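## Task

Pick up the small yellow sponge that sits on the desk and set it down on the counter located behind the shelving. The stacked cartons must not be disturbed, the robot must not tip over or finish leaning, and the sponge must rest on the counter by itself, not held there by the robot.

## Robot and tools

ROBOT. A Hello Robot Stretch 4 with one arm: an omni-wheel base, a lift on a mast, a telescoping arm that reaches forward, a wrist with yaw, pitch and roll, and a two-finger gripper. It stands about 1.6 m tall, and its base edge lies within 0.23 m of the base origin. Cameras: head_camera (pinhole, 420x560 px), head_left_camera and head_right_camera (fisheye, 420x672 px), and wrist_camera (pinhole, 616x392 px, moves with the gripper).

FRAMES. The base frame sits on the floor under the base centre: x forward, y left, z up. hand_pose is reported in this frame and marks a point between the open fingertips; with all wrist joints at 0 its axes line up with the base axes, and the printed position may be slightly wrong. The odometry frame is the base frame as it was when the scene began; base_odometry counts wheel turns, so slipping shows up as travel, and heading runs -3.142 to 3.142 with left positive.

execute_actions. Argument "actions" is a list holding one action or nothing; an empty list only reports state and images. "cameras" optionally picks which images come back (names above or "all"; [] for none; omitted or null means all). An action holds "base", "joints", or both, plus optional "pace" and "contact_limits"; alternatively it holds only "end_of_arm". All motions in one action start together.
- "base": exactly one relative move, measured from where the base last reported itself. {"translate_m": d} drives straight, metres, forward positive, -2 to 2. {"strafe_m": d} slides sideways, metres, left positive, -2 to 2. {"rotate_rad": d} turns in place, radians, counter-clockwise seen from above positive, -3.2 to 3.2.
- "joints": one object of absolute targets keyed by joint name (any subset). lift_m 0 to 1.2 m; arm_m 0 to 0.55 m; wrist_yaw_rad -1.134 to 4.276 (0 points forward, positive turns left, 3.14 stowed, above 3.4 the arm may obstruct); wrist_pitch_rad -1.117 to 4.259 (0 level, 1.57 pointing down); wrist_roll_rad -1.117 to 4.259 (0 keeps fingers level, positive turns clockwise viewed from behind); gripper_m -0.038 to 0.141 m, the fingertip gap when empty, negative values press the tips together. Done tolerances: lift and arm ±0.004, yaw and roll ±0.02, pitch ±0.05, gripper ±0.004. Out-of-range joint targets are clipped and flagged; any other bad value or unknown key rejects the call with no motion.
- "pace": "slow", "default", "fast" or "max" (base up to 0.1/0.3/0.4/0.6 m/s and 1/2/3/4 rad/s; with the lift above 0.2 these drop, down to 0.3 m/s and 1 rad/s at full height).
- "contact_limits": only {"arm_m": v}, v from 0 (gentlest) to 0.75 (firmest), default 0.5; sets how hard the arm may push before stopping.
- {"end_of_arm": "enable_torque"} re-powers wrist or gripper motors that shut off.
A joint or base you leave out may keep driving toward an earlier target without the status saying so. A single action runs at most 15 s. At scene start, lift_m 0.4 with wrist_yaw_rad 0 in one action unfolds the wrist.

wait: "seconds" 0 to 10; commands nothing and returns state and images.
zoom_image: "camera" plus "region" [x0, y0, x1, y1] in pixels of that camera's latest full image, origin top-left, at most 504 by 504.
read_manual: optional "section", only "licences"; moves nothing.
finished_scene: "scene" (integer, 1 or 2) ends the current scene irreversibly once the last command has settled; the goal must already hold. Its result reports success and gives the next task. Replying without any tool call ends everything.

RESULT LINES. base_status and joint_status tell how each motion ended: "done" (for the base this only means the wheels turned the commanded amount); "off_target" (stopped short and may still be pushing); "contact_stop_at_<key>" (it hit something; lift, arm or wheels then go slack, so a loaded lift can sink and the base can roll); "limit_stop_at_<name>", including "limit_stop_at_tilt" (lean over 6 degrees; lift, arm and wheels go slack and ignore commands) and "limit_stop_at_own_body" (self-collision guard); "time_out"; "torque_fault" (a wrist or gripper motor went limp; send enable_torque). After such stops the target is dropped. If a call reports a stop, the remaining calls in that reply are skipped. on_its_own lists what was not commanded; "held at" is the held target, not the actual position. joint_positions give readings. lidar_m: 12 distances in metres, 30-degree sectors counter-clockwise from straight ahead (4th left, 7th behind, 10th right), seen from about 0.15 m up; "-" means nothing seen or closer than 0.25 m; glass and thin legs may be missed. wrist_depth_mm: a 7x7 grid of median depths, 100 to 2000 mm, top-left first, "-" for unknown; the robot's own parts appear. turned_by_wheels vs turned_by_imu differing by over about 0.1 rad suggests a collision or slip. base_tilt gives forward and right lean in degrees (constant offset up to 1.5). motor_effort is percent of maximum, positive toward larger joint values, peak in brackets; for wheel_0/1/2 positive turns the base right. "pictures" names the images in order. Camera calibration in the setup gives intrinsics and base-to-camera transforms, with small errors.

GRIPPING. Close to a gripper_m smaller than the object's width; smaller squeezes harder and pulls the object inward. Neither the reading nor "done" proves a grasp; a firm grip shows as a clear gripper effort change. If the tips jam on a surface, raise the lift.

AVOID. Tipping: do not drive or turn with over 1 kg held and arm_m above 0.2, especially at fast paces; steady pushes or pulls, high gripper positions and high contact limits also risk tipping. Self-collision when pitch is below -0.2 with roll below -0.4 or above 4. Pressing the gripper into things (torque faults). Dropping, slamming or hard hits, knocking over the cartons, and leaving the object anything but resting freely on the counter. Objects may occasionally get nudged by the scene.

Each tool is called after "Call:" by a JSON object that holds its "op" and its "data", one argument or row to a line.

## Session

Call:
{"op": "execute_actions", "data": {
  "actions": []
}}

Scene clock: 0.00 s.
base_odometry: x=+0.000 y=+0.000 heading=+0.000 (m, m, rad; odometry frame)
turned_by_wheels: +0.000 (rad since the last result)
turned_by_imu: +0.000 (rad since the last result)
base_tilt: forward=+0.4 right=-0.3 (deg)
lidar_m: 0.93 2.09 2.11 1.19 1.01 0.99 1.15 1.65 1.59 1.87 0.78 0.78
base_status: not commanded
joint_positions: lift_m=+0.180 arm_m=-0.001 wrist_yaw_rad=+3.101 wrist_pitch_rad=-0.016 wrist_roll_rad=+0.013 gripper_m=+0.057
joint_status: not commanded
motor_effort: lift_m=+18 arm_m=+0 wrist_yaw_rad=+1 wrist_pitch_rad=-7 wrist_roll_rad=+0 gripper_m=-4 wheel_0=-1 wheel_1=-1 wheel_2=+0 (%)
hand_pose: x=-0.1146 y=+0.0990 z=+0.3626 quat_wxyz=(+0.020, +0.008, +0.006, +1.000) (m; base frame)
wrist_depth_mm: - 139 1618 1430 1138 1281 1160 / - 128 1618 1537 1138 1336 1205 / 104 137 213 1430 1138 1308 1138 / 127 141 1618 1863 1182 1336 1182 / 1464 1756 1756 1430 1160 1366 854 / 1336 1336 213 1281 195 991 854 / 854 820 866 - 891 788 809
pictures: head_camera, head_left_camera, head_right_camera, wrist_camera
camera_calibration (this result's frames):
wrist_camera: T_world_to_cam=[[0.0407283, 0.997845, -0.051442, -0.0752017], [-0.00208146, -0.0513999, -0.998676, 0.415507], [-0.999168, 0.0407814, -0.0000164537, 0.104979], [0, 0, 0, 1]] pos_world=[0.108819, 0.0921155, 0.41109]
Images, in order (width x height): head_camera 420x560, head_left_camera 420x672, head_right_camera 420x672, wrist_camera 616x392.

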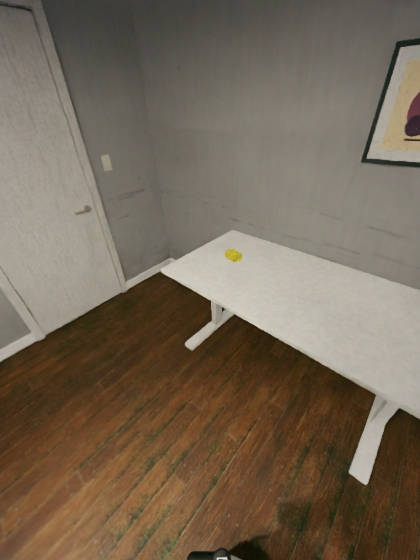

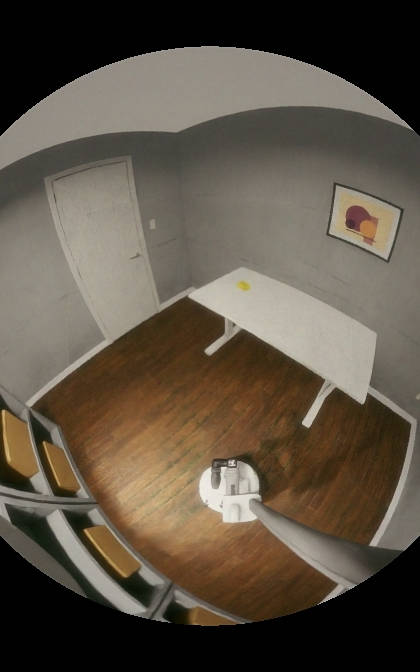

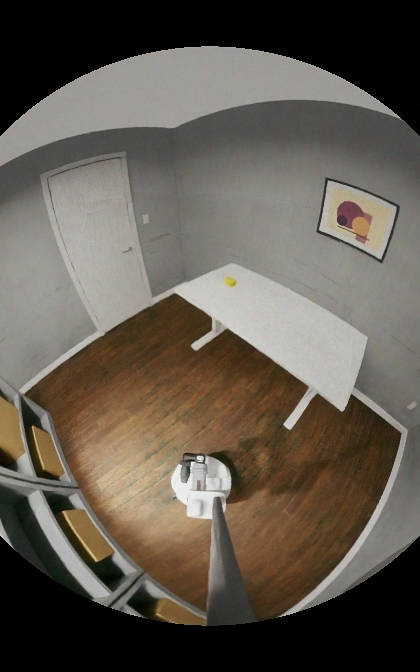

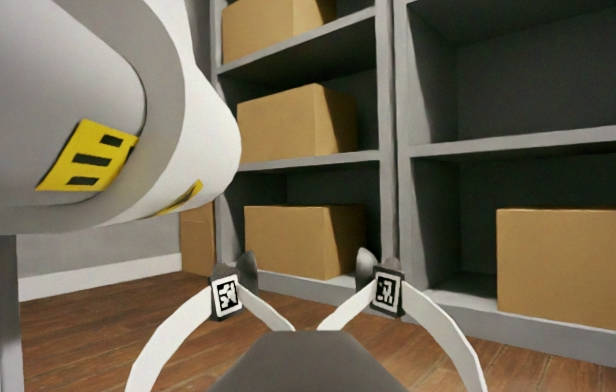

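Call:
{"op": "execute_actions", "data": {
  "actions": [
    {"base":{"rotate_rad":-0.79},"joints":{"lift_m":1.0,"wrist_yaw_rad":0,"wrist_pitch_rad":0.9,"gripper_m":0.12},"pace":"fast"}
  ],
  "cameras": []
}}

Call:
{"op": "execute_actions", "data": {
  "actions": [
    {"base":{"strafe_m":0.85},"pace":"fast"}
  ],
  "cameras": []
}}

Call:
{"op": "execute_actions", "data": {
  "actions": [
    {"base":{"translate_m":0.4},"joints":{"arm_m":0.15},"pace":"fast"}
  ]
}}

Scene clock: 10.23 s.
base_odometry: x=+0.000 y=+0.000 heading=-0.790 (m, m, rad; odometry frame)
turned_by_wheels: -0.790 (rad since the last result)
turned_by_imu: -0.792 (rad since the last result)
base_tilt: forward=+0.2 right=-0.3 (deg)
lidar_m: 0.77 0.80 1.09 2.08 1.48 1.07 1.00 1.03 1.38 1.61 1.65 0.81
base_status: done
joint_positions: lift_m=+1.000 arm_m=-0.001 wrist_yaw_rad=+0.000 wrist_pitch_rad=+0.902 wrist_roll_rad=+0.013 gripper_m=+0.120
joint_status: all done
motor_effort: lift_m=+21(24) arm_m=+0(0) wrist_yaw_rad=-2(8) wrist_pitch_rad=-4(5) wrist_roll_rad=+1(1) gripper_m=-1(3) wheel_0=+0(11) wheel_1=-1(8) wheel_2=-1(7) (%)
hand_pose: x=+0.3491 y=-0.0874 z=+0.9517 quat_wxyz=(+0.900, +0.006, +0.436, -0.003) (m; base frame)
wrist_depth_mm: 854 831 831 831 878 1464 1464 / 715 715 707 707 715 1708 1708 / 1618 1618 1576 1537 1576 1618 1576 / 1430 1464 1430 1397 1430 1397 1430 / 1308 1281 1308 1281 1308 1281 1281 / 1182 1160 1138 1182 1138 1138 1160 / 1078 1060 1078 - 1098 1060 1060
pictures: none
No camera images: the call's "cameras" was empty. Leave "cameras" out to get every camera's image.

Scene clock: 13.90 s.
base_odometry: x=+0.604 y=+0.598 heading=-0.790 (m, m, rad; odometry frame)
turned_by_wheels: +0.000 (rad since the last result)
turned_by_imu: +0.001 (rad since the last result)
base_tilt: forward=+0.5 right=-0.4 (deg)
lidar_m: 0.75 0.78 1.28 1.21 1.27 1.12 1.04 1.06 1.42 2.46 1.13 0.81
base_status: done
joint_positions: lift_m=+1.000 arm_m=-0.001 wrist_yaw_rad=+0.000 wrist_pitch_rad=+0.902 wrist_roll_rad=+0.013 gripper_m=+0.120
joint_status: not commanded
motor_effort: lift_m=+20(21) arm_m=+0(0) wrist_yaw_rad=-2(1) wrist_pitch_rad=-4(5) wrist_roll_rad=+2(1) gripper_m=-2(0) wheel_0=+1(12) wheel_1=+0(10) wheel_2=+0(0) (%)
hand_pose: x=+0.3491 y=-0.0874 z=+0.9518 quat_wxyz=(+0.900, +0.006, +0.436, -0.003) (m; base frame)
wrist_depth_mm: 1281 878 831 820 820 809 809 / 1464 715 715 707 699 691 699 / 1618 1576 1576 1576 1618 1618 1499 / 1464 1464 1430 1464 1430 1430 1430 / 1336 1308 1308 1308 1308 1281 1255 / 1182 1160 1118 1160 1138 1138 1160 / 1078 1060 1078 - 1098 1060 1060
pictures: none
No camera images: the call's "cameras" was empty. Leave "cameras" out to get every camera's image.

Scene clock: 16.50 s.
base_odometry: x=+0.885 y=+0.314 heading=-0.790 (m, m, rad; odometry frame)
turned_by_wheels: +0.000 (rad since the last result)
turned_by_imu: -0.001 (rad since the last result)
base_tilt: forward=+0.3 right=-0.5 (deg)
lidar_m: 0.36 0.38 1.30 1.23 1.27 1.54 1.44 1.47 1.98 2.43 0.54 0.38
base_status: done
joint_positions: lift_m=+1.000 arm_m=+0.149 wrist_yaw_rad=+0.000 wrist_pitch_rad=+0.901 wrist_roll_rad=+0.013 gripper_m=+0.120
joint_status: all done
motor_effort: lift_m=+20(20) arm_m=+5(6) wrist_yaw_rad=-4(1) wrist_pitch_rad=-4(5) wrist_roll_rad=+0(1) gripper_m=-1(1) wheel_0=+3(6) wheel_1=+2(7) wheel_2=+1(9) (%)
hand_pose: x=+0.4991 y=-0.0874 z=+0.9518 quat_wxyz=(+0.900, +0.006, +0.436, -0.003) (m; base frame)
wrist_depth_mm: 750 768 778 778 788 788 798 / 842 707 699 699 691 699 683 / 654 621 615 609 609 609 603 / 554 549 535 544 544 539 535 / 496 492 492 492 488 484 480 / 449 442 430 445 427 433 439 / 410 402 410 - 410 402 399
pictures: head_camera, head_left_camera, head_right_camera, wrist_camera
camera_calibration (this result's frames):
wrist_camera: T_world_to_cam=[[-0.0410081, -0.998683, -0.0308457, -0.037226], [-0.792957, 0.0513121, -0.607113, 1.02665], [0.607896, -0.000437238, -0.794017, 0.675813], [0, 0, 0, 1]] pos_world=[0.401741, -0.0895612, 1.15875]
Images, in order (width x height): head_camera 420x560, head_left_camera 420x672, head_right_camera 420x672, wrist_camera 616x392.

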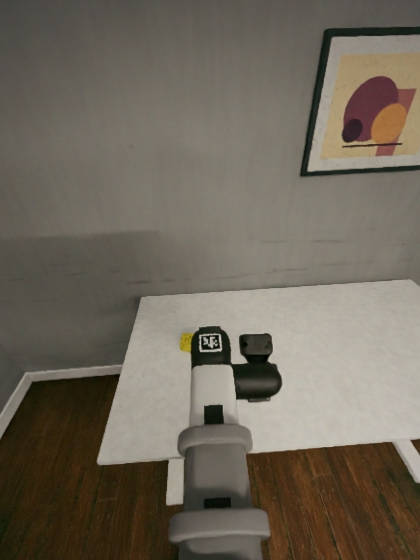

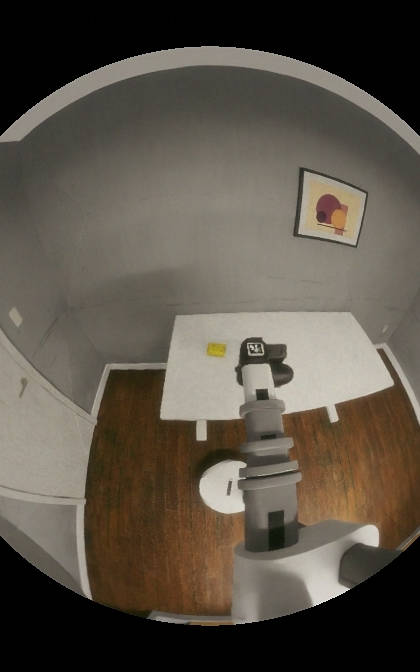

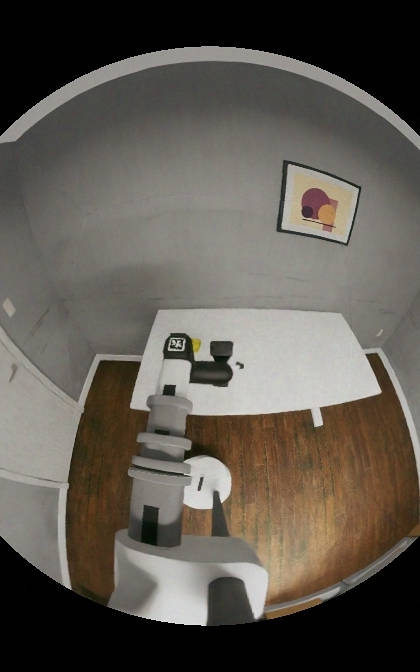

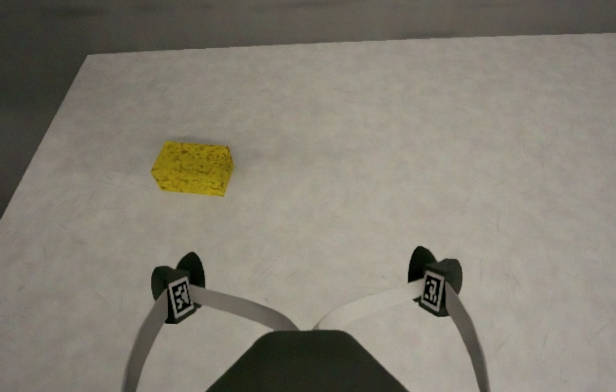

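Call:
{"op": "execute_actions", "data": {
  "actions": [
    {"base":{"strafe_m":-0.07},"joints":{"arm_m":0.5,"wrist_yaw_rad":1.45,"lift_m":0.88},"pace":"fast"}
  ],
  "cameras": ["head_camera","wrist_camera"]
}}

Scene clock: 23.17 s.
base_odometry: x=+0.836 y=+0.265 heading=-0.790 (m, m, rad; odometry frame)
turned_by_wheels: +0.000 (rad since the last result)
turned_by_imu: +0.000 (rad since the last result)
base_tilt: forward=+0.5 right=-0.3 (deg)
lidar_m: 0.35 0.37 0.50 1.30 1.33 1.54 1.44 1.49 1.98 2.38 0.55 0.38
base_status: done
joint_positions: lift_m=+0.880 arm_m=+0.499 wrist_yaw_rad=+1.449 wrist_pitch_rad=+0.902 wrist_roll_rad=+0.013 gripper_m=+0.120
joint_status: all done
motor_effort: lift_m=+15(19) arm_m=+5(7) wrist_yaw_rad=-1(8) wrist_pitch_rad=-4(5) wrist_roll_rad=+1(1) gripper_m=-1(0) wheel_0=+0(11) wheel_1=+1(8) wheel_2=+0(0) (%)
hand_pose: x=+0.7785 y=+0.1671 z=+0.8322 quat_wxyz=(+0.676, -0.284, +0.330, +0.595) (m; base frame)
wrist_depth_mm: 1182 1255 1308 1397 946 603 459 / 1336 1397 1464 1537 931 559 473 / 1464 452 452 445 442 439 445 / 402 402 397 397 394 392 389 / 362 359 357 355 355 351 349 / 327 320 289 278 309 314 317 / 298 291 296 - 298 291 291
pictures: head_camera, wrist_camera
camera_calibration (this result's frames):
wrist_camera: T_world_to_cam=[[0.98635, -0.161749, -0.030845, -0.714961], [-0.147044, -0.780908, -0.607092, 0.798743], [0.0741093, 0.60334, -0.794033, 0.725805], [0, 0, 0, 1]] pos_world=[0.768863, 0.0701935, 1.03917]
Images, in order (width x height): head_camera 420x560, wrist_camera 616x392.

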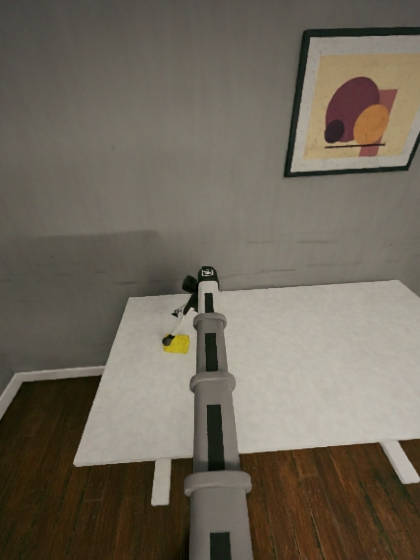

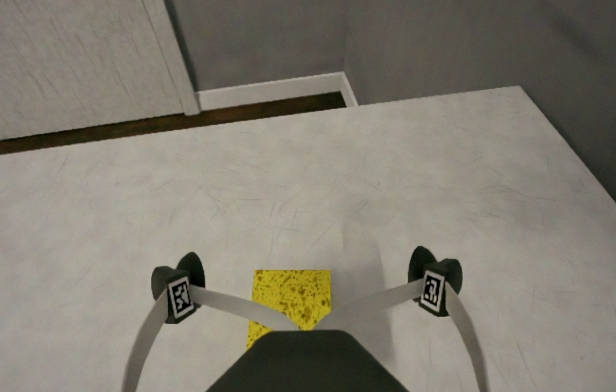

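Call:
{"op": "execute_actions", "data": {
  "actions": [
    {"joints":{"arm_m":0.488,"lift_m":0.805}}
  ],
  "cameras": ["wrist_camera"]
}}

Scene clock: 27.43 s.
base_odometry: x=+0.836 y=+0.265 heading=-0.790 (m, m, rad; odometry frame)
turned_by_wheels: +0.000 (rad since the last result)
turned_by_imu: +0.000 (rad since the last result)
base_tilt: forward=+0.5 right=-0.3 (deg)
lidar_m: 0.35 0.37 0.50 1.31 1.35 1.51 1.42 1.49 1.98 2.36 0.54 0.38
base_status: not commanded
joint_positions: lift_m=+0.805 arm_m=+0.489 wrist_yaw_rad=+1.449 wrist_pitch_rad=+0.902 wrist_roll_rad=+0.013 gripper_m=+0.120
joint_status: all done
motor_effort: lift_m=+15(15) arm_m=-5(5) wrist_yaw_rad=+2(2) wrist_pitch_rad=-4(4) wrist_roll_rad=+1(1) gripper_m=+0(2) wheel_0=+0(0) wheel_1=+1(1) wheel_2=+0(0) (%)
hand_pose: x=+0.7682 y=+0.1671 z=+0.7572 quat_wxyz=(+0.676, -0.284, +0.330, +0.595) (m; base frame)
wrist_depth_mm: 1182 1255 1308 1397 976 591 452 / 1281 399 394 392 389 387 384 / 349 347 343 342 340 338 336 / 309 307 304 303 301 297 297 / 276 274 272 222 271 268 267 / 251 245 206 201 237 239 243 / 228 224 227 - 228 223 222
pictures: wrist_camera
camera_calibration (this result's frames):
wrist_camera: T_world_to_cam=[[0.986362, -0.161673, -0.0308449, -0.707124], [-0.146984, -0.78092, -0.607092, 0.751663], [0.0740631, 0.603346, -0.794033, 0.667055], [0, 0, 0, 1]] pos_world=[0.758559, 0.070201, 0.964181]
Images, in order (width x height): wrist_camera 616x392.

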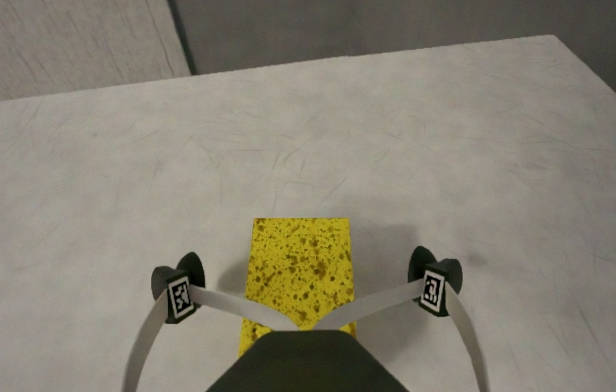

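Call:
{"op": "execute_actions", "data": {
  "actions": [
    {"joints":{"lift_m":0.8,"gripper_m":0.0}}
  ],
  "cameras": ["wrist_camera"]
}}

Call:
{"op": "execute_actions", "data": {
  "actions": [
    {"joints":{"lift_m":0.92,"arm_m":0.0},"pace":"fast"}
  ],
  "cameras": ["wrist_camera"]
}}

Scene clock: 32.07 s.
base_odometry: x=+0.836 y=+0.265 heading=-0.790 (m, m, rad; odometry frame)
turned_by_wheels: +0.000 (rad since the last result)
turned_by_imu: +0.000 (rad since the last result)
base_tilt: forward=+0.5 right=-0.4 (deg)
lidar_m: 0.35 0.38 0.51 1.32 1.35 1.54 1.44 1.50 1.99 2.37 0.53 0.39
base_status: not commanded
joint_positions: lift_m=+0.800 arm_m=+0.489 wrist_yaw_rad=+1.449 wrist_pitch_rad=+0.902 wrist_roll_rad=+0.013 gripper_m=+0.001
joint_status: all done
motor_effort: lift_m=+15(15) arm_m=-5(5) wrist_yaw_rad=+0(0) wrist_pitch_rad=-4(4) wrist_roll_rad=+1(2) gripper_m=-28(29) wheel_0=+0(0) wheel_1=+0(0) wheel_2=+0(0) (%)
hand_pose: x=+0.7682 y=+0.1671 z=+0.7522 quat_wxyz=(+0.676, -0.284, +0.330, +0.595) (m; base frame)
wrist_depth_mm: 1182 1229 1336 1366 960 580 442 / 1255 389 387 384 379 377 375 / 343 338 336 334 332 329 329 / 303 300 298 297 294 293 291 / 271 270 267 201 264 264 262 / 245 243 182 182 184 234 237 / 224 219 222 - 220 216 217
pictures: wrist_camera
camera_calibration (this result's frames):
wrist_camera: T_world_to_cam=[[0.986364, -0.161664, -0.0308448, -0.707278], [-0.146977, -0.780921, -0.607091, 0.74863], [0.0740575, 0.603346, -0.794033, 0.663098], [0, 0, 0, 1]] pos_world=[0.758558, 0.070202, 0.959193]
Images, in order (width x height): wrist_camera 616x392.

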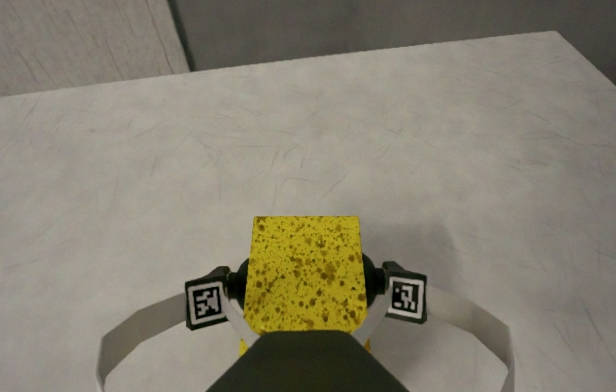

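Scene clock: 34.17 s.
base_odometry: x=+0.836 y=+0.265 heading=-0.790 (m, m, rad; odometry frame)
turned_by_wheels: +0.000 (rad since the last result)
turned_by_imu: +0.000 (rad since the last result)
base_tilt: forward=+0.4 right=-0.3 (deg)
lidar_m: 0.36 0.41 0.49 1.31 1.34 1.51 1.44 1.51 1.98 2.38 0.52 0.37
base_status: not commanded
joint_positions: lift_m=+0.920 arm_m=+0.001 wrist_yaw_rad=+1.450 wrist_pitch_rad=+0.902 wrist_roll_rad=+0.013 gripper_m=+0.001
joint_status: all done
motor_effort: lift_m=+21(22) arm_m=-5(8) wrist_yaw_rad=+0(1) wrist_pitch_rad=-5(5) wrist_roll_rad=-1(1) gripper_m=-28(27) wheel_0=+0(0) wheel_1=+1(0) wheel_2=+0(0) (%)
hand_pose: x=+0.2802 y=+0.1671 z=+0.8717 quat_wxyz=(+0.676, -0.285, +0.330, +0.595) (m; base frame)
wrist_depth_mm: 1182 1205 1281 1336 1430 1366 1025 / 1336 1366 1464 1576 1618 1430 1042 / 1464 1464 1537 1499 500 500 496 / 1397 1336 1336 1336 442 442 439 / 1229 1229 1205 201 399 399 394 / 1118 1098 183 182 184 353 359 / 1008 976 1008 - 338 324 329
pictures: wrist_camera
camera_calibration (this result's frames):
wrist_camera: T_world_to_cam=[[0.986407, -0.161397, -0.0308559, -0.222254], [-0.146779, -0.781017, -0.607016, 0.749337], [0.0738714, 0.603294, -0.79409, 0.794216], [0, 0, 0, 1]] pos_world=[0.27055, 0.0702289, 1.07868]
Images, in order (width x height): wrist_camera 616x392.

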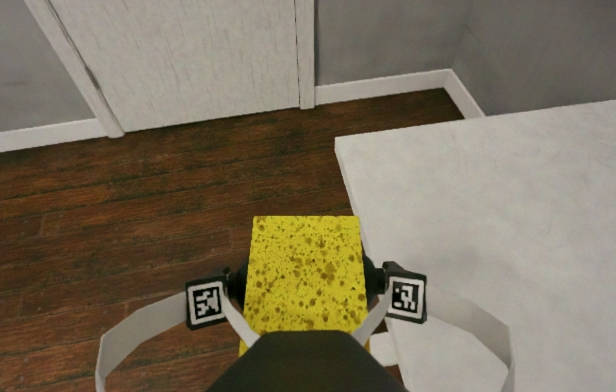

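Call:
{"op": "execute_actions", "data": {
  "actions": [
    {"base":{"translate_m":-0.45},"joints":{"wrist_yaw_rad":3.1,"wrist_pitch_rad":0.0},"pace":"fast"}
  ],
  "cameras": []
}}

Call:
{"op": "execute_actions", "data": {
  "actions": [
    {"base":{"rotate_rad":-1.57},"pace":"fast"}
  ],
  "cameras": []
}}

Call:
{"op": "execute_actions", "data": {
  "actions": [
    {"base":{"translate_m":1.3},"pace":"fast"}
  ]
}}

Scene clock: 43.30 s.
base_odometry: x=+0.519 y=+0.584 heading=-0.790 (m, m, rad; odometry frame)
turned_by_wheels: +0.000 (rad since the last result)
turned_by_imu: +0.002 (rad since the last result)
base_tilt: forward=+0.4 right=-0.3 (deg)
lidar_m: 0.79 0.84 1.37 1.29 1.36 1.05 0.98 1.00 1.35 2.40 1.21 0.86
base_status: done
joint_positions: lift_m=+0.920 arm_m=+0.001 wrist_yaw_rad=+3.100 wrist_pitch_rad=+0.003 wrist_roll_rad=+0.013 gripper_m=+0.001
joint_status: all done
motor_effort: lift_m=+21(21) arm_m=-5(5) wrist_yaw_rad=+1(6) wrist_pitch_rad=-8(13) wrist_roll_rad=+1(0) gripper_m=-27(29) wheel_0=-2(7) wheel_1=-1(7) wheel_2=+0(10) (%)
hand_pose: x=-0.1128 y=+0.0994 z=+1.0972 quat_wxyz=(+0.021, -0.001, +0.006, +1.000) (m; base frame)
wrist_depth_mm: - 139 1537 1537 1499 1863 1537 / - 129 1078 1537 1397 1921 1537 / 106 140 220 1464 1499 1921 1499 / 139 147 1182 1118 1336 1983 1576 / 1118 1098 1098 201 1160 1921 1537 / 1499 1499 183 182 184 1255 1537 / 1229 1118 1118 - 1182 1863 1576
pictures: none
No camera images: the call's "cameras" was empty. Leave "cameras" out to get every camera's image.

Scene clock: 45.43 s.
base_odometry: x=+0.519 y=+0.584 heading=-2.359 (m, m, rad; odometry frame)
turned_by_wheels: -1.570 (rad since the last result)
turned_by_imu: -1.574 (rad since the last result)
base_tilt: forward=+0.5 right=-0.3 (deg)
lidar_m: 2.39 1.20 0.85 0.79 0.86 1.38 1.29 1.37 1.04 0.97 1.01 1.35
base_status: done
joint_positions: lift_m=+0.920 arm_m=+0.001 wrist_yaw_rad=+3.100 wrist_pitch_rad=+0.003 wrist_roll_rad=+0.013 gripper_m=+0.001
joint_status: not commanded
motor_effort: lift_m=+21(21) arm_m=-5(5) wrist_yaw_rad=-1(1) wrist_pitch_rad=-8(8) wrist_roll_rad=+2(2) gripper_m=-28(29) wheel_0=+1(8) wheel_1=+2(7) wheel_2=+3(7) (%)
hand_pose: x=-0.1128 y=+0.0994 z=+1.0972 quat_wxyz=(+0.021, -0.001, +0.006, +1.000) (m; base frame)
wrist_depth_mm: - 139 1397 1430 1464 1499 1537 / - 130 1397 1397 1430 1464 1576 / 106 140 220 1464 1464 1464 1537 / 139 147 1430 1464 1499 1499 1576 / 1366 1430 1430 201 1499 1537 1576 / 1397 1397 182 182 184 1537 1576 / 1366 1397 1430 - 1499 1537 1576
pictures: none
No camera images: the call's "cameras" was empty. Leave "cameras" out to get every camera's image.

Scene clock: 50.30 s.
base_odometry: x=-0.403 y=-0.332 heading=-2.359 (m, m, rad; odometry frame)
turned_by_wheels: +0.000 (rad since the last result)
turned_by_imu: -0.005 (rad since the last result)
base_tilt: forward=+0.4 right=-0.4 (deg)
lidar_m: 1.08 1.13 1.56 0.87 0.89 1.19 2.62 1.39 0.97 0.90 0.94 1.21
base_status: done
joint_positions: lift_m=+0.920 arm_m=+0.001 wrist_yaw_rad=+3.100 wrist_pitch_rad=+0.003 wrist_roll_rad=+0.013 gripper_m=+0.001
joint_status: not commanded
motor_effort: lift_m=+20(21) arm_m=-5(5) wrist_yaw_rad=-2(2) wrist_pitch_rad=-8(8) wrist_roll_rad=+0(1) gripper_m=-29(28) wheel_0=+1(8) wheel_1=+2(7) wheel_2=+0(12) (%)
hand_pose: x=-0.1128 y=+0.0994 z=+1.0972 quat_wxyz=(+0.021, -0.001, +0.006, +1.000) (m; base frame)
wrist_depth_mm: - 139 - - - - 1921 / - 129 - - - - 1983 / 106 140 220 - - - 1983 / 139 147 - - - - 1983 / 1921 - - 201 - - 1863 / 1661 - 182 182 185 1308 1182 / 1808 - - - - - 1921
pictures: head_camera, head_left_camera, head_right_camera, wrist_camera
camera_calibration (this result's frames):
wrist_camera: T_world_to_cam=[[0.043351, 0.997736, -0.0514159, -0.0376792], [0.0165145, -0.0521729, -0.998502, 1.15117], [-0.998923, 0.0424369, -0.0187388, 0.127136], [0, 0, 0, 1]] pos_world=[0.109622, 0.0922582, 1.14989]
Images, in order (width x height): head_camera 420x560, head_left_camera 420x672, head_right_camera 420x672, wrist_camera 616x392.

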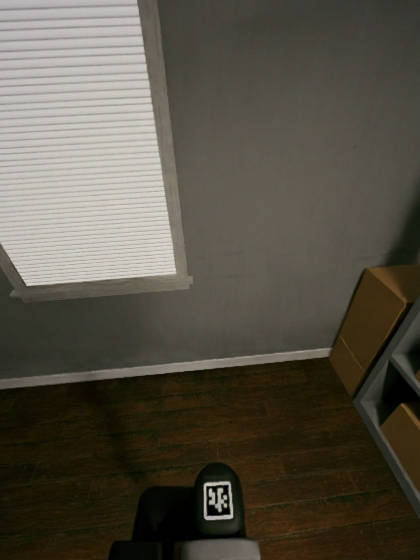

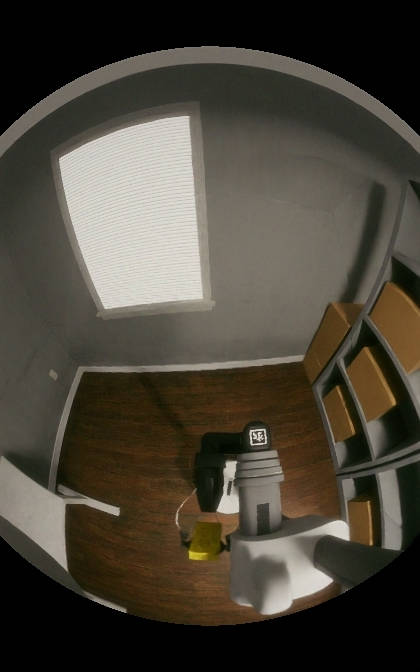

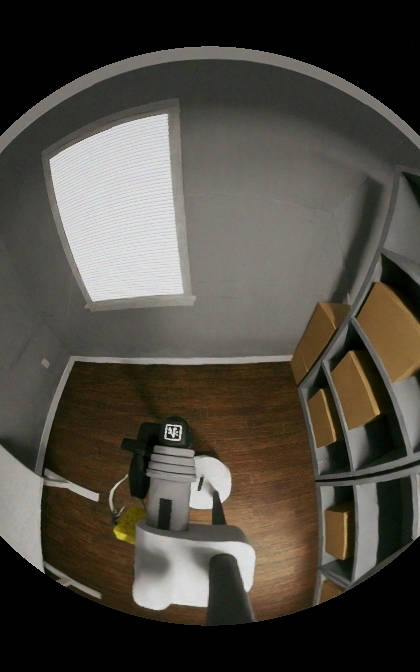

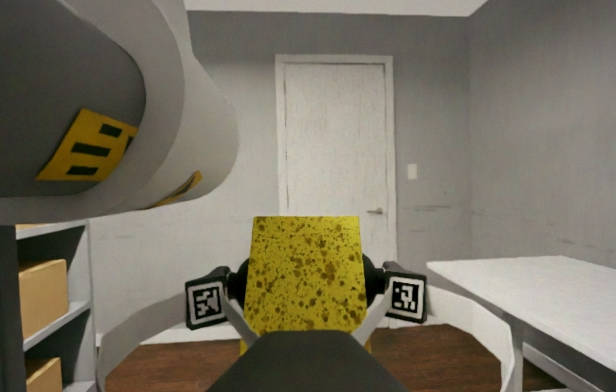

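Call:
{"op": "execute_actions", "data": {
  "actions": [
    {"base":{"translate_m":-2.0},"pace":"fast"}
  ],
  "cameras": []
}}

Call:
{"op": "execute_actions", "data": {
  "actions": [
    {"base":{"rotate_rad":-1.57},"pace":"fast"}
  ]
}}

Scene clock: 63.13 s.
base_odometry: x=+1.016 y=+1.078 heading=-2.360 (m, m, rad; odometry frame)
turned_by_wheels: +0.000 (rad since the last result)
turned_by_imu: +0.009 (rad since the last result)
base_tilt: forward=+0.5 right=-0.3 (deg)
lidar_m: 3.09 1.18 0.83 1.08 0.89 0.64 0.59 0.64 0.86 1.01 1.04 1.36
base_status: done
joint_positions: lift_m=+0.920 arm_m=+0.001 wrist_yaw_rad=+3.100 wrist_pitch_rad=+0.003 wrist_roll_rad=+0.013 gripper_m=+0.001
joint_status: not commanded
motor_effort: lift_m=+21(21) arm_m=-5(5) wrist_yaw_rad=+1(1) wrist_pitch_rad=-8(8) wrist_roll_rad=+0(0) gripper_m=-28(28) wheel_0=-2(6) wheel_1=-2(8) wheel_2=-1(10) (%)
hand_pose: x=-0.1128 y=+0.0994 z=+1.0972 quat_wxyz=(+0.021, -0.001, +0.006, +1.000) (m; base frame)
wrist_depth_mm: - 139 715 715 732 750 768 / - 130 699 723 732 759 778 / 106 140 220 723 750 759 788 / 139 147 732 723 741 759 778 / 707 715 732 201 750 768 788 / 707 715 182 182 184 778 788 / 707 732 741 - 759 778 788
pictures: none
No camera images: the call's "cameras" was empty. Leave "cameras" out to get every camera's image.

Scene clock: 65.27 s.
base_odometry: x=+1.016 y=+1.078 heading=+2.354 (m, m, rad; odometry frame)
turned_by_wheels: -1.570 (rad since the last result)
turned_by_imu: -1.574 (rad since the last result)
base_tilt: forward=+0.4 right=-0.3 (deg)
lidar_m: 1.01 1.03 1.39 3.09 1.22 0.85 1.13 0.91 0.64 0.60 0.64 0.85
base_status: done
joint_positions: lift_m=+0.920 arm_m=+0.001 wrist_yaw_rad=+3.100 wrist_pitch_rad=+0.003 wrist_roll_rad=+0.013 gripper_m=+0.001
joint_status: not commanded
motor_effort: lift_m=+21(21) arm_m=-5(5) wrist_yaw_rad=-2(0) wrist_pitch_rad=-8(8) wrist_roll_rad=+0(0) gripper_m=-29(27) wheel_0=+1(8) wheel_1=+2(9) wheel_2=+2(7) (%)
hand_pose: x=-0.1128 y=+0.0994 z=+1.0972 quat_wxyz=(+0.021, -0.001, +0.006, +1.000) (m; base frame)
wrist_depth_mm: - 138 1661 1708 1708 1808 1863 / - 129 1661 1661 1756 1808 1808 / 106 140 220 1708 1756 1808 1808 / 139 147 1708 1756 1808 1756 1863 / 1138 1661 1661 201 1756 1808 1863 / 1160 1537 183 182 184 1098 1182 / 1138 1618 1661 - 1756 1863 1863
pictures: head_camera, head_left_camera, head_right_camera, wrist_camera
camera_calibration (this result's frames):
wrist_camera: T_world_to_cam=[[0.0432938, 0.997739, -0.0514114, -0.0376743], [0.0165122, -0.0521672, -0.998502, 1.15117], [-0.998926, 0.0423801, -0.0187333, 0.127134], [0, 0, 0, 1]] pos_world=[0.10962, 0.0922544, 1.14989]
Images, in order (width x height): head_camera 420x560, head_left_camera 420x672, head_right_camera 420x672, wrist_camera 616x392.

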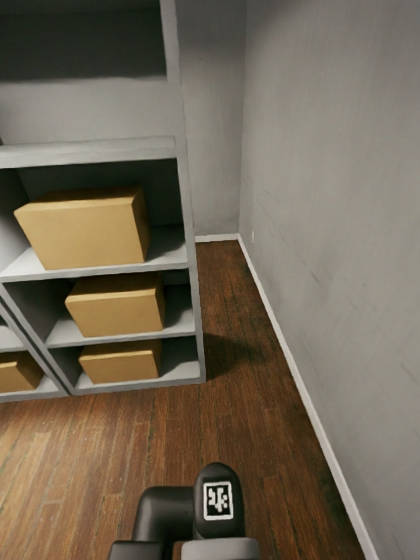

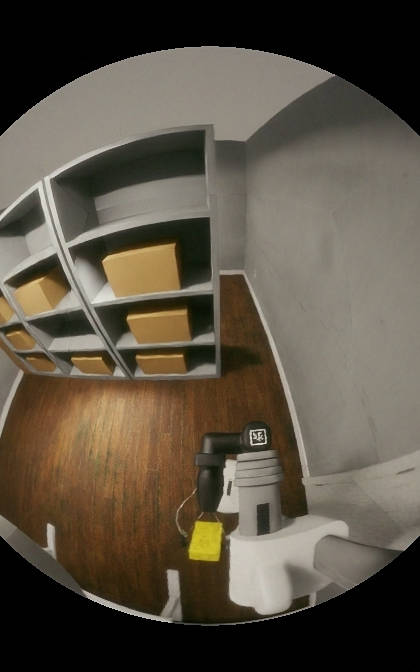

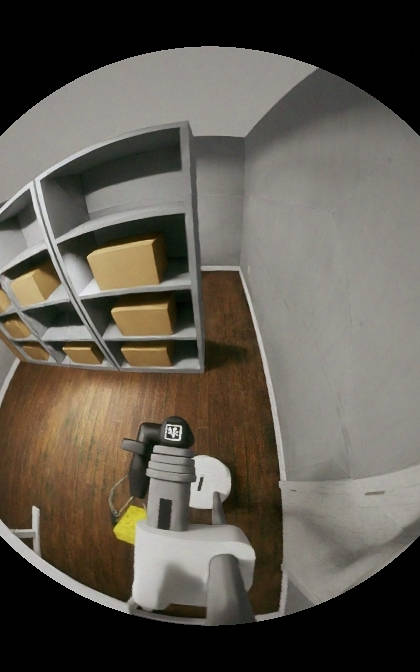

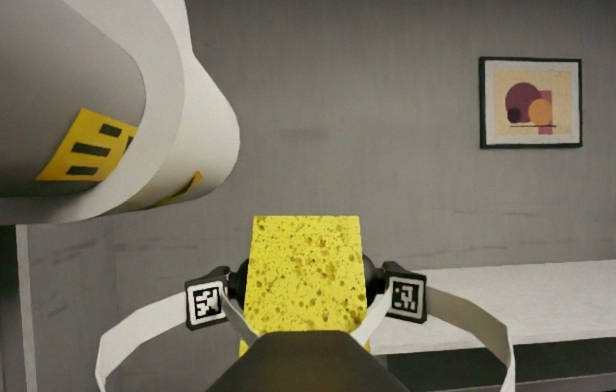

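Call:
{"op": "execute_actions", "data": {
  "actions": [
    {"base":{"strafe_m":-0.26},"pace":"fast"}
  ],
  "cameras": []
}}

Call:
{"op": "execute_actions", "data": {
  "actions": [
    {"base":{"translate_m":0.7}}
  ],
  "cameras": ["head_camera"]
}}

Scene clock: 72.37 s.
base_odometry: x=+1.200 y=+1.261 heading=+2.354 (m, m, rad; odometry frame)
turned_by_wheels: +0.000 (rad since the last result)
turned_by_imu: +0.001 (rad since the last result)
base_tilt: forward=+0.4 right=-0.3 (deg)
lidar_m: 1.18 1.06 1.37 3.39 1.19 1.01 1.57 0.52 0.33 0.33 0.36 0.48
base_status: done
joint_positions: lift_m=+0.920 arm_m=+0.001 wrist_yaw_rad=+3.100 wrist_pitch_rad=+0.003 wrist_roll_rad=+0.013 gripper_m=+0.001
joint_status: not commanded
motor_effort: lift_m=+21(21) arm_m=-5(5) wrist_yaw_rad=-1(1) wrist_pitch_rad=-8(8) wrist_roll_rad=+1(2) gripper_m=-29(28) wheel_0=+0(12) wheel_1=+2(10) wheel_2=+0(3) (%)
hand_pose: x=-0.1128 y=+0.0994 z=+1.0972 quat_wxyz=(+0.021, -0.001, +0.006, +1.000) (m; base frame)
wrist_depth_mm: - 139 1618 1661 1756 1756 1808 / - 129 1661 1708 1708 1808 1808 / 106 140 220 1661 1756 1808 1808 / 139 147 1661 1708 1756 1808 1863 / 676 1182 1661 201 1756 1808 1808 / 691 917 182 182 184 1098 1182 / 683 1118 1661 - 1808 1808 1863
pictures: none
No camera images: the call's "cameras" was empty. Leave "cameras" out to get every camera's image.

Scene clock: 76.17 s.
base_odometry: x=+0.706 y=+1.757 heading=+2.355 (m, m, rad; odometry frame)
turned_by_wheels: +0.000 (rad since the last result)
turned_by_imu: -0.002 (rad since the last result)
base_tilt: forward=+0.3 right=-0.2 (deg)
lidar_m: 1.06 0.44 0.44 1.09 2.22 1.61 1.50 0.49 0.34 0.30 0.33 0.44
base_status: done
joint_positions: lift_m=+0.920 arm_m=+0.001 wrist_yaw_rad=+3.100 wrist_pitch_rad=+0.003 wrist_roll_rad=+0.013 gripper_m=+0.001
joint_status: not commanded
motor_effort: lift_m=+21(21) arm_m=-5(5) wrist_yaw_rad=+1(0) wrist_pitch_rad=-8(8) wrist_roll_rad=+0(0) gripper_m=-27(29) wheel_0=+2(7) wheel_1=+1(5) wheel_2=+2(10) (%)
hand_pose: x=-0.1128 y=+0.0994 z=+1.0972 quat_wxyz=(+0.021, -0.001, +0.006, +1.000) (m; base frame)
wrist_depth_mm: - 139 - - - - - / - 129 - - - - - / 106 140 220 - - - - / 139 147 - - - - - / 654 1025 1921 200 - - - / 668 831 182 182 184 - - / 661 1008 1921 - - - -
pictures: head_camera
Images, in order (width x height): head_camera 420x560.

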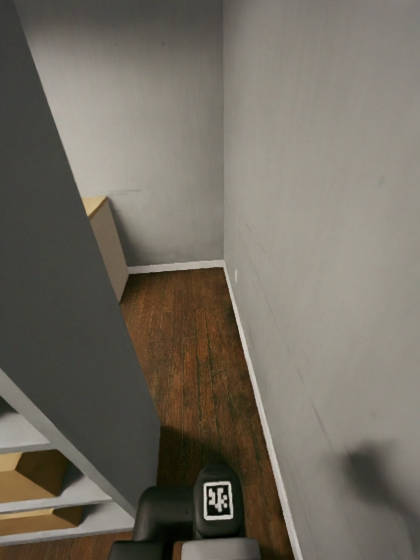

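Call:
{"op": "execute_actions", "data": {
  "actions": [
    {"base":{"translate_m":1.3},"joints":{"lift_m":1.05}}
  ]
}}

Scene clock: 86.00 s.
base_odometry: x=-0.212 y=+2.677 heading=+2.355 (m, m, rad; odometry frame)
turned_by_wheels: +0.000 (rad since the last result)
turned_by_imu: -0.005 (rad since the last result)
base_tilt: forward=+0.4 right=-0.3 (deg)
lidar_m: 0.80 1.22 1.04 1.88 0.79 0.65 1.34 0.39 0.26 0.25 0.25 0.34
base_status: done
joint_positions: lift_m=+1.050 arm_m=+0.001 wrist_yaw_rad=+3.100 wrist_pitch_rad=+0.003 wrist_roll_rad=+0.013 gripper_m=+0.001
joint_status: all done
motor_effort: lift_m=+21(22) arm_m=-5(5) wrist_yaw_rad=+1(2) wrist_pitch_rad=-8(8) wrist_roll_rad=+0(1) gripper_m=-28(28) wheel_0=+1(6) wheel_1=+1(6) wheel_2=+1(9) (%)
hand_pose: x=-0.1129 y=+0.0994 z=+1.2272 quat_wxyz=(+0.021, -0.001, +0.006, +1.000) (m; base frame)
wrist_depth_mm: - 139 - - 778 668 683 / - 129 - - 778 668 691 / 106 140 220 - 788 676 691 / 139 147 - - 809 676 699 / 549 904 1661 200 668 683 699 / 564 750 182 182 185 683 707 / 554 866 1618 - 759 691 707
pictures: head_camera, head_left_camera, head_right_camera, wrist_camera
camera_calibration (this result's frames):
wrist_camera: T_world_to_cam=[[0.0432184, 0.997742, -0.0514114, -0.030979], [0.0164746, -0.0521642, -0.998503, 1.28096], [-0.99893, 0.0423067, -0.0186918, 0.129514], [0, 0, 0, 1]] pos_world=[0.109611, 0.0922497, 1.27987]
Images, in order (width x height): head_camera 420x560, head_left_camera 420x672, head_right_camera 420x672, wrist_camera 616x392.

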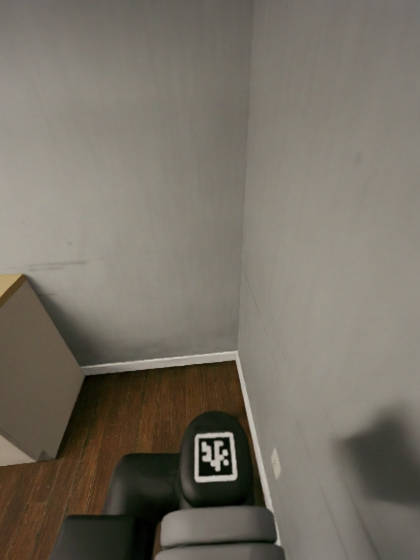

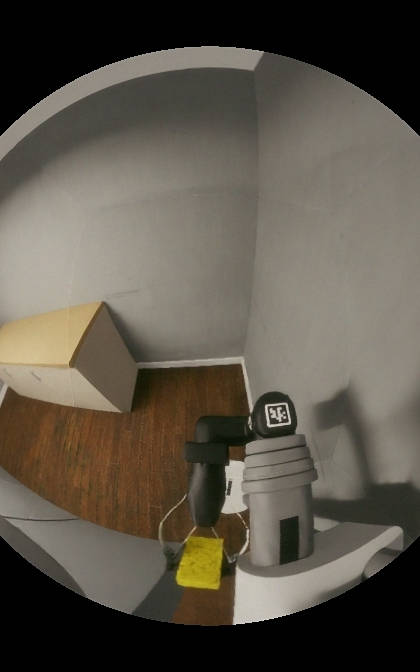

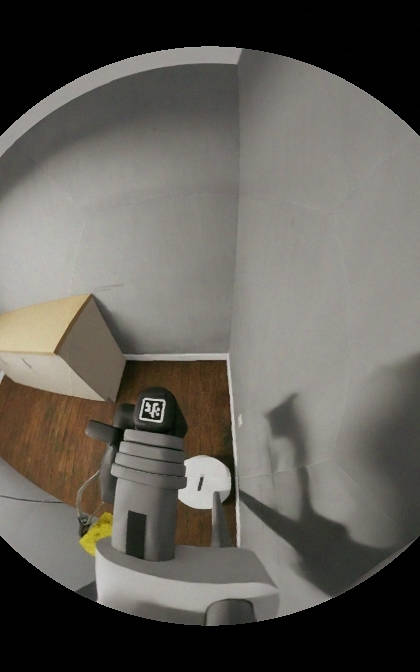

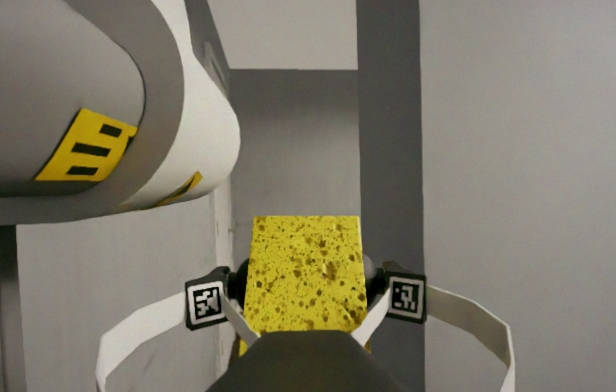

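Call:
{"op": "execute_actions", "data": {
  "actions": [
    {"base":{"strafe_m":1.3},"pace":"fast"}
  ],
  "cameras": []
}}

Call:
{"op": "execute_actions", "data": {
  "actions": [
    {"joints":{"wrist_yaw_rad":0,"wrist_pitch_rad":0.6,"lift_m":1.1},"pace":"fast"}
  ]
}}

Scene clock: 96.03 s.
base_odometry: x=-1.133 y=+1.759 heading=+2.355 (m, m, rad; odometry frame)
turned_by_wheels: +0.000 (rad since the last result)
turned_by_imu: +0.002 (rad since the last result)
base_tilt: forward=+0.4 right=-0.3 (deg)
lidar_m: 0.48 0.50 0.70 2.20 0.90 0.62 0.57 0.60 0.77 1.54 1.60 0.53
base_status: done
joint_positions: lift_m=+1.050 arm_m=+0.001 wrist_yaw_rad=+3.100 wrist_pitch_rad=+0.003 wrist_roll_rad=+0.013 gripper_m=+0.001
joint_status: not commanded
motor_effort: lift_m=+21(21) arm_m=-5(5) wrist_yaw_rad=-2(1) wrist_pitch_rad=-8(8) wrist_roll_rad=+0(2) gripper_m=-29(28) wheel_0=+1(9) wheel_1=+0(11) wheel_2=+0(0) (%)
hand_pose: x=-0.1129 y=+0.0994 z=+1.2272 quat_wxyz=(+0.021, -0.001, +0.006, +1.000) (m; base frame)
wrist_depth_mm: - 139 699 699 732 750 759 / - 129 691 707 723 750 768 / 106 140 220 715 732 750 778 / 139 147 699 715 732 750 768 / 668 683 691 201 741 759 778 / 668 676 182 182 184 768 778 / 676 683 707 - 750 759 798
pictures: none
No camera images: the call's "cameras" was empty. Leave "cameras" out to get every camera's image.

Scene clock: 98.37 s.
base_odometry: x=-1.133 y=+1.759 heading=+2.355 (m, m, rad; odometry frame)
turned_by_wheels: +0.000 (rad since the last result)
turned_by_imu: +0.000 (rad since the last result)
base_tilt: forward=+0.4 right=-0.3 (deg)
lidar_m: 0.49 0.51 0.67 2.21 0.89 0.63 0.57 0.60 0.79 1.54 1.59 0.54
base_status: not commanded
joint_positions: lift_m=+1.100 arm_m=+0.001 wrist_yaw_rad=+0.001 wrist_pitch_rad=+0.602 wrist_roll_rad=+0.013 gripper_m=+0.001
joint_status: all done
motor_effort: lift_m=+21(24) arm_m=-5(5) wrist_yaw_rad=-3(9) wrist_pitch_rad=-6(7) wrist_roll_rad=-2(0) gripper_m=-29(28) wheel_0=+1(1) wheel_1=+0(0) wheel_2=+0(0) (%)
hand_pose: x=+0.4095 y=-0.0873 z=+1.1146 quat_wxyz=(+0.955, +0.006, +0.297, -0.002) (m; base frame)
wrist_depth_mm: 759 768 798 809 820 842 854 / 842 854 866 891 904 917 946 / 820 809 798 788 778 1008 1042 / 647 634 634 627 621 1078 1182 / 530 530 525 201 517 512 1308 / 452 449 182 182 185 452 1430 / 480 488 496 - 539 569 1308
pictures: head_camera, head_left_camera, head_right_camera, wrist_camera
camera_calibration (this result's frames):
wrist_camera: T_world_to_cam=[[-0.0296146, -0.998695, -0.0416196, -0.0284146], [-0.578618, 0.0510805, -0.813997, 1.19728], [0.815061, -0.0000243572, -0.579376, 0.535504], [0, 0, 0, 1]] pos_world=[0.255457, -0.089522, 1.28366]
Images, in order (width x height): head_camera 420x560, head_left_camera 420x672, head_right_camera 420x672, wrist_camera 616x392.

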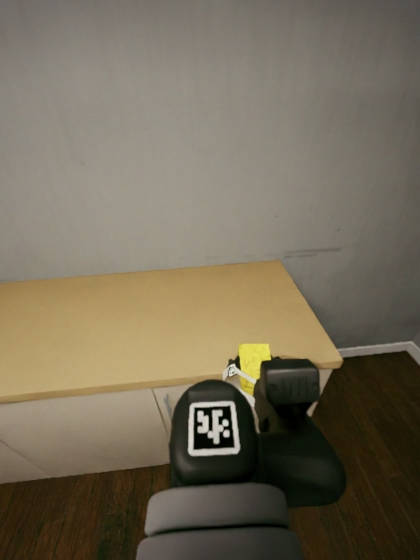

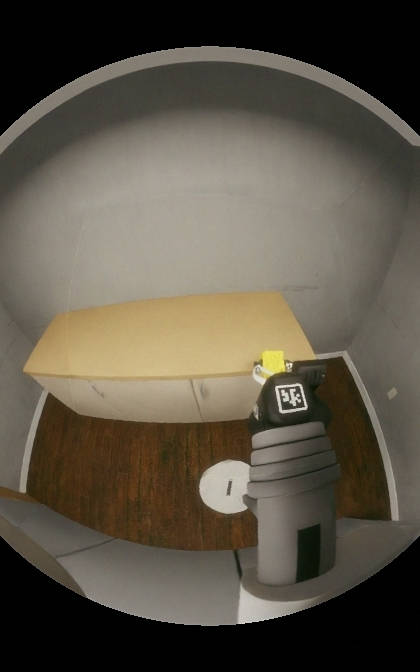

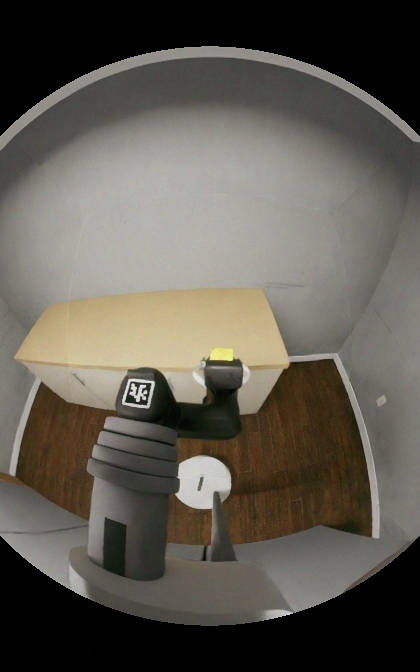

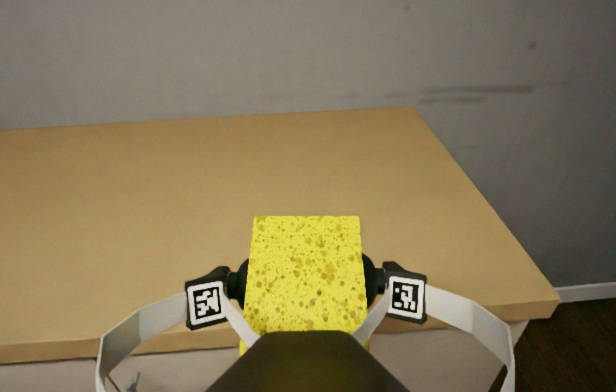

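Call:
{"op": "execute_actions", "data": {
  "actions": [
    {"base":{"strafe_m":0.2},"joints":{"arm_m":0.36,"wrist_pitch_rad":0.9,"lift_m":1.07},"pace":"fast"}
  ],
  "cameras": []
}}

Call:
{"op": "execute_actions", "data": {
  "actions": [
    {"joints":{"lift_m":1.01}}
  ],
  "cameras": ["head_camera","wrist_camera"]
}}

Scene clock: 104.00 s.
base_odometry: x=-1.274 y=+1.618 heading=+2.355 (m, m, rad; odometry frame)
turned_by_wheels: +0.000 (rad since the last result)
turned_by_imu: +0.001 (rad since the last result)
base_tilt: forward=+0.5 right=-0.2 (deg)
lidar_m: 0.48 0.49 0.66 1.99 0.91 0.65 0.58 0.60 0.80 1.75 0.72 0.51
base_status: done
joint_positions: lift_m=+1.070 arm_m=+0.359 wrist_yaw_rad=+0.000 wrist_pitch_rad=+0.901 wrist_roll_rad=+0.013 gripper_m=+0.001
joint_status: all done
motor_effort: lift_m=+16(20) arm_m=+5(5) wrist_yaw_rad=-3(5) wrist_pitch_rad=-4(5) wrist_roll_rad=+2(0) gripper_m=-27(28) wheel_0=+2(10) wheel_1=-2(10) wheel_2=+0(0) (%)
hand_pose: x=+0.7091 y=-0.0874 z=+1.0222 quat_wxyz=(+0.900, +0.006, +0.436, -0.003) (m; base frame)
wrist_depth_mm: 488 496 512 521 530 539 549 / 521 517 512 508 504 504 500 / 455 452 449 445 442 442 439 / 402 397 397 394 394 392 389 / 357 357 355 201 353 353 349 / 325 324 182 182 184 312 319 / 297 293 297 - 294 289 290
pictures: none
No camera images: the call's "cameras" was empty. Leave "cameras" out to get every camera's image.

Scene clock: 105.17 s.
base_odometry: x=-1.274 y=+1.618 heading=+2.355 (m, m, rad; odometry frame)
turned_by_wheels: +0.000 (rad since the last result)
turned_by_imu: +0.000 (rad since the last result)
base_tilt: forward=+0.5 right=-0.3 (deg)
lidar_m: 0.48 0.52 0.66 1.99 0.91 0.62 0.59 0.61 0.79 1.76 0.75 0.51
base_status: not commanded
joint_positions: lift_m=+1.010 arm_m=+0.359 wrist_yaw_rad=+0.000 wrist_pitch_rad=+0.901 wrist_roll_rad=+0.013 gripper_m=+0.001
joint_status: all done
motor_effort: lift_m=+15(14) arm_m=+5(5) wrist_yaw_rad=-3(4) wrist_pitch_rad=-4(4) wrist_roll_rad=+0(0) gripper_m=-28(29) wheel_0=+2(2) wheel_1=-2(2) wheel_2=+0(0) (%)
hand_pose: x=+0.7091 y=-0.0874 z=+0.9622 quat_wxyz=(+0.900, +0.006, +0.436, -0.003) (m; base frame)
wrist_depth_mm: 473 477 480 484 480 477 477 / 424 418 415 415 410 410 410 / 366 364 366 362 357 355 357 / 325 325 322 322 319 317 317 / 291 290 289 201 286 286 285 / 264 264 182 182 185 254 258 / 242 236 241 - 239 234 236
pictures: head_camera, wrist_camera
camera_calibration (this result's frames):
wrist_camera: T_world_to_cam=[[-0.0408609, -0.998688, -0.0308508, -0.0283661], [-0.792945, 0.0511983, -0.607138, 1.1995], [0.607921, -0.000345187, -0.793997, 0.556427], [0, 0, 0, 1]] pos_world=[0.611715, -0.0895491, 1.16919]
Images, in order (width x height): head_camera 420x560, wrist_camera 616x392.

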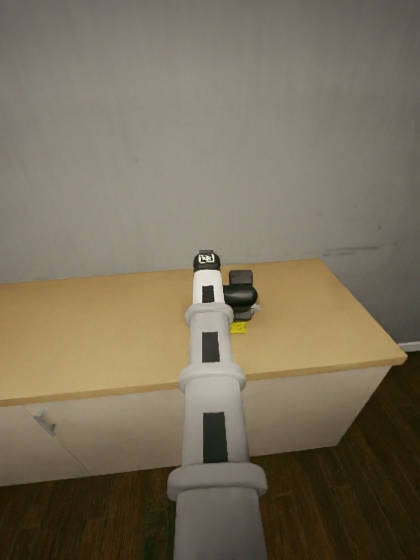

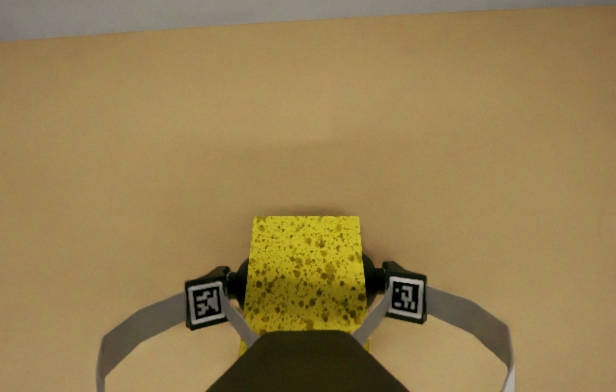

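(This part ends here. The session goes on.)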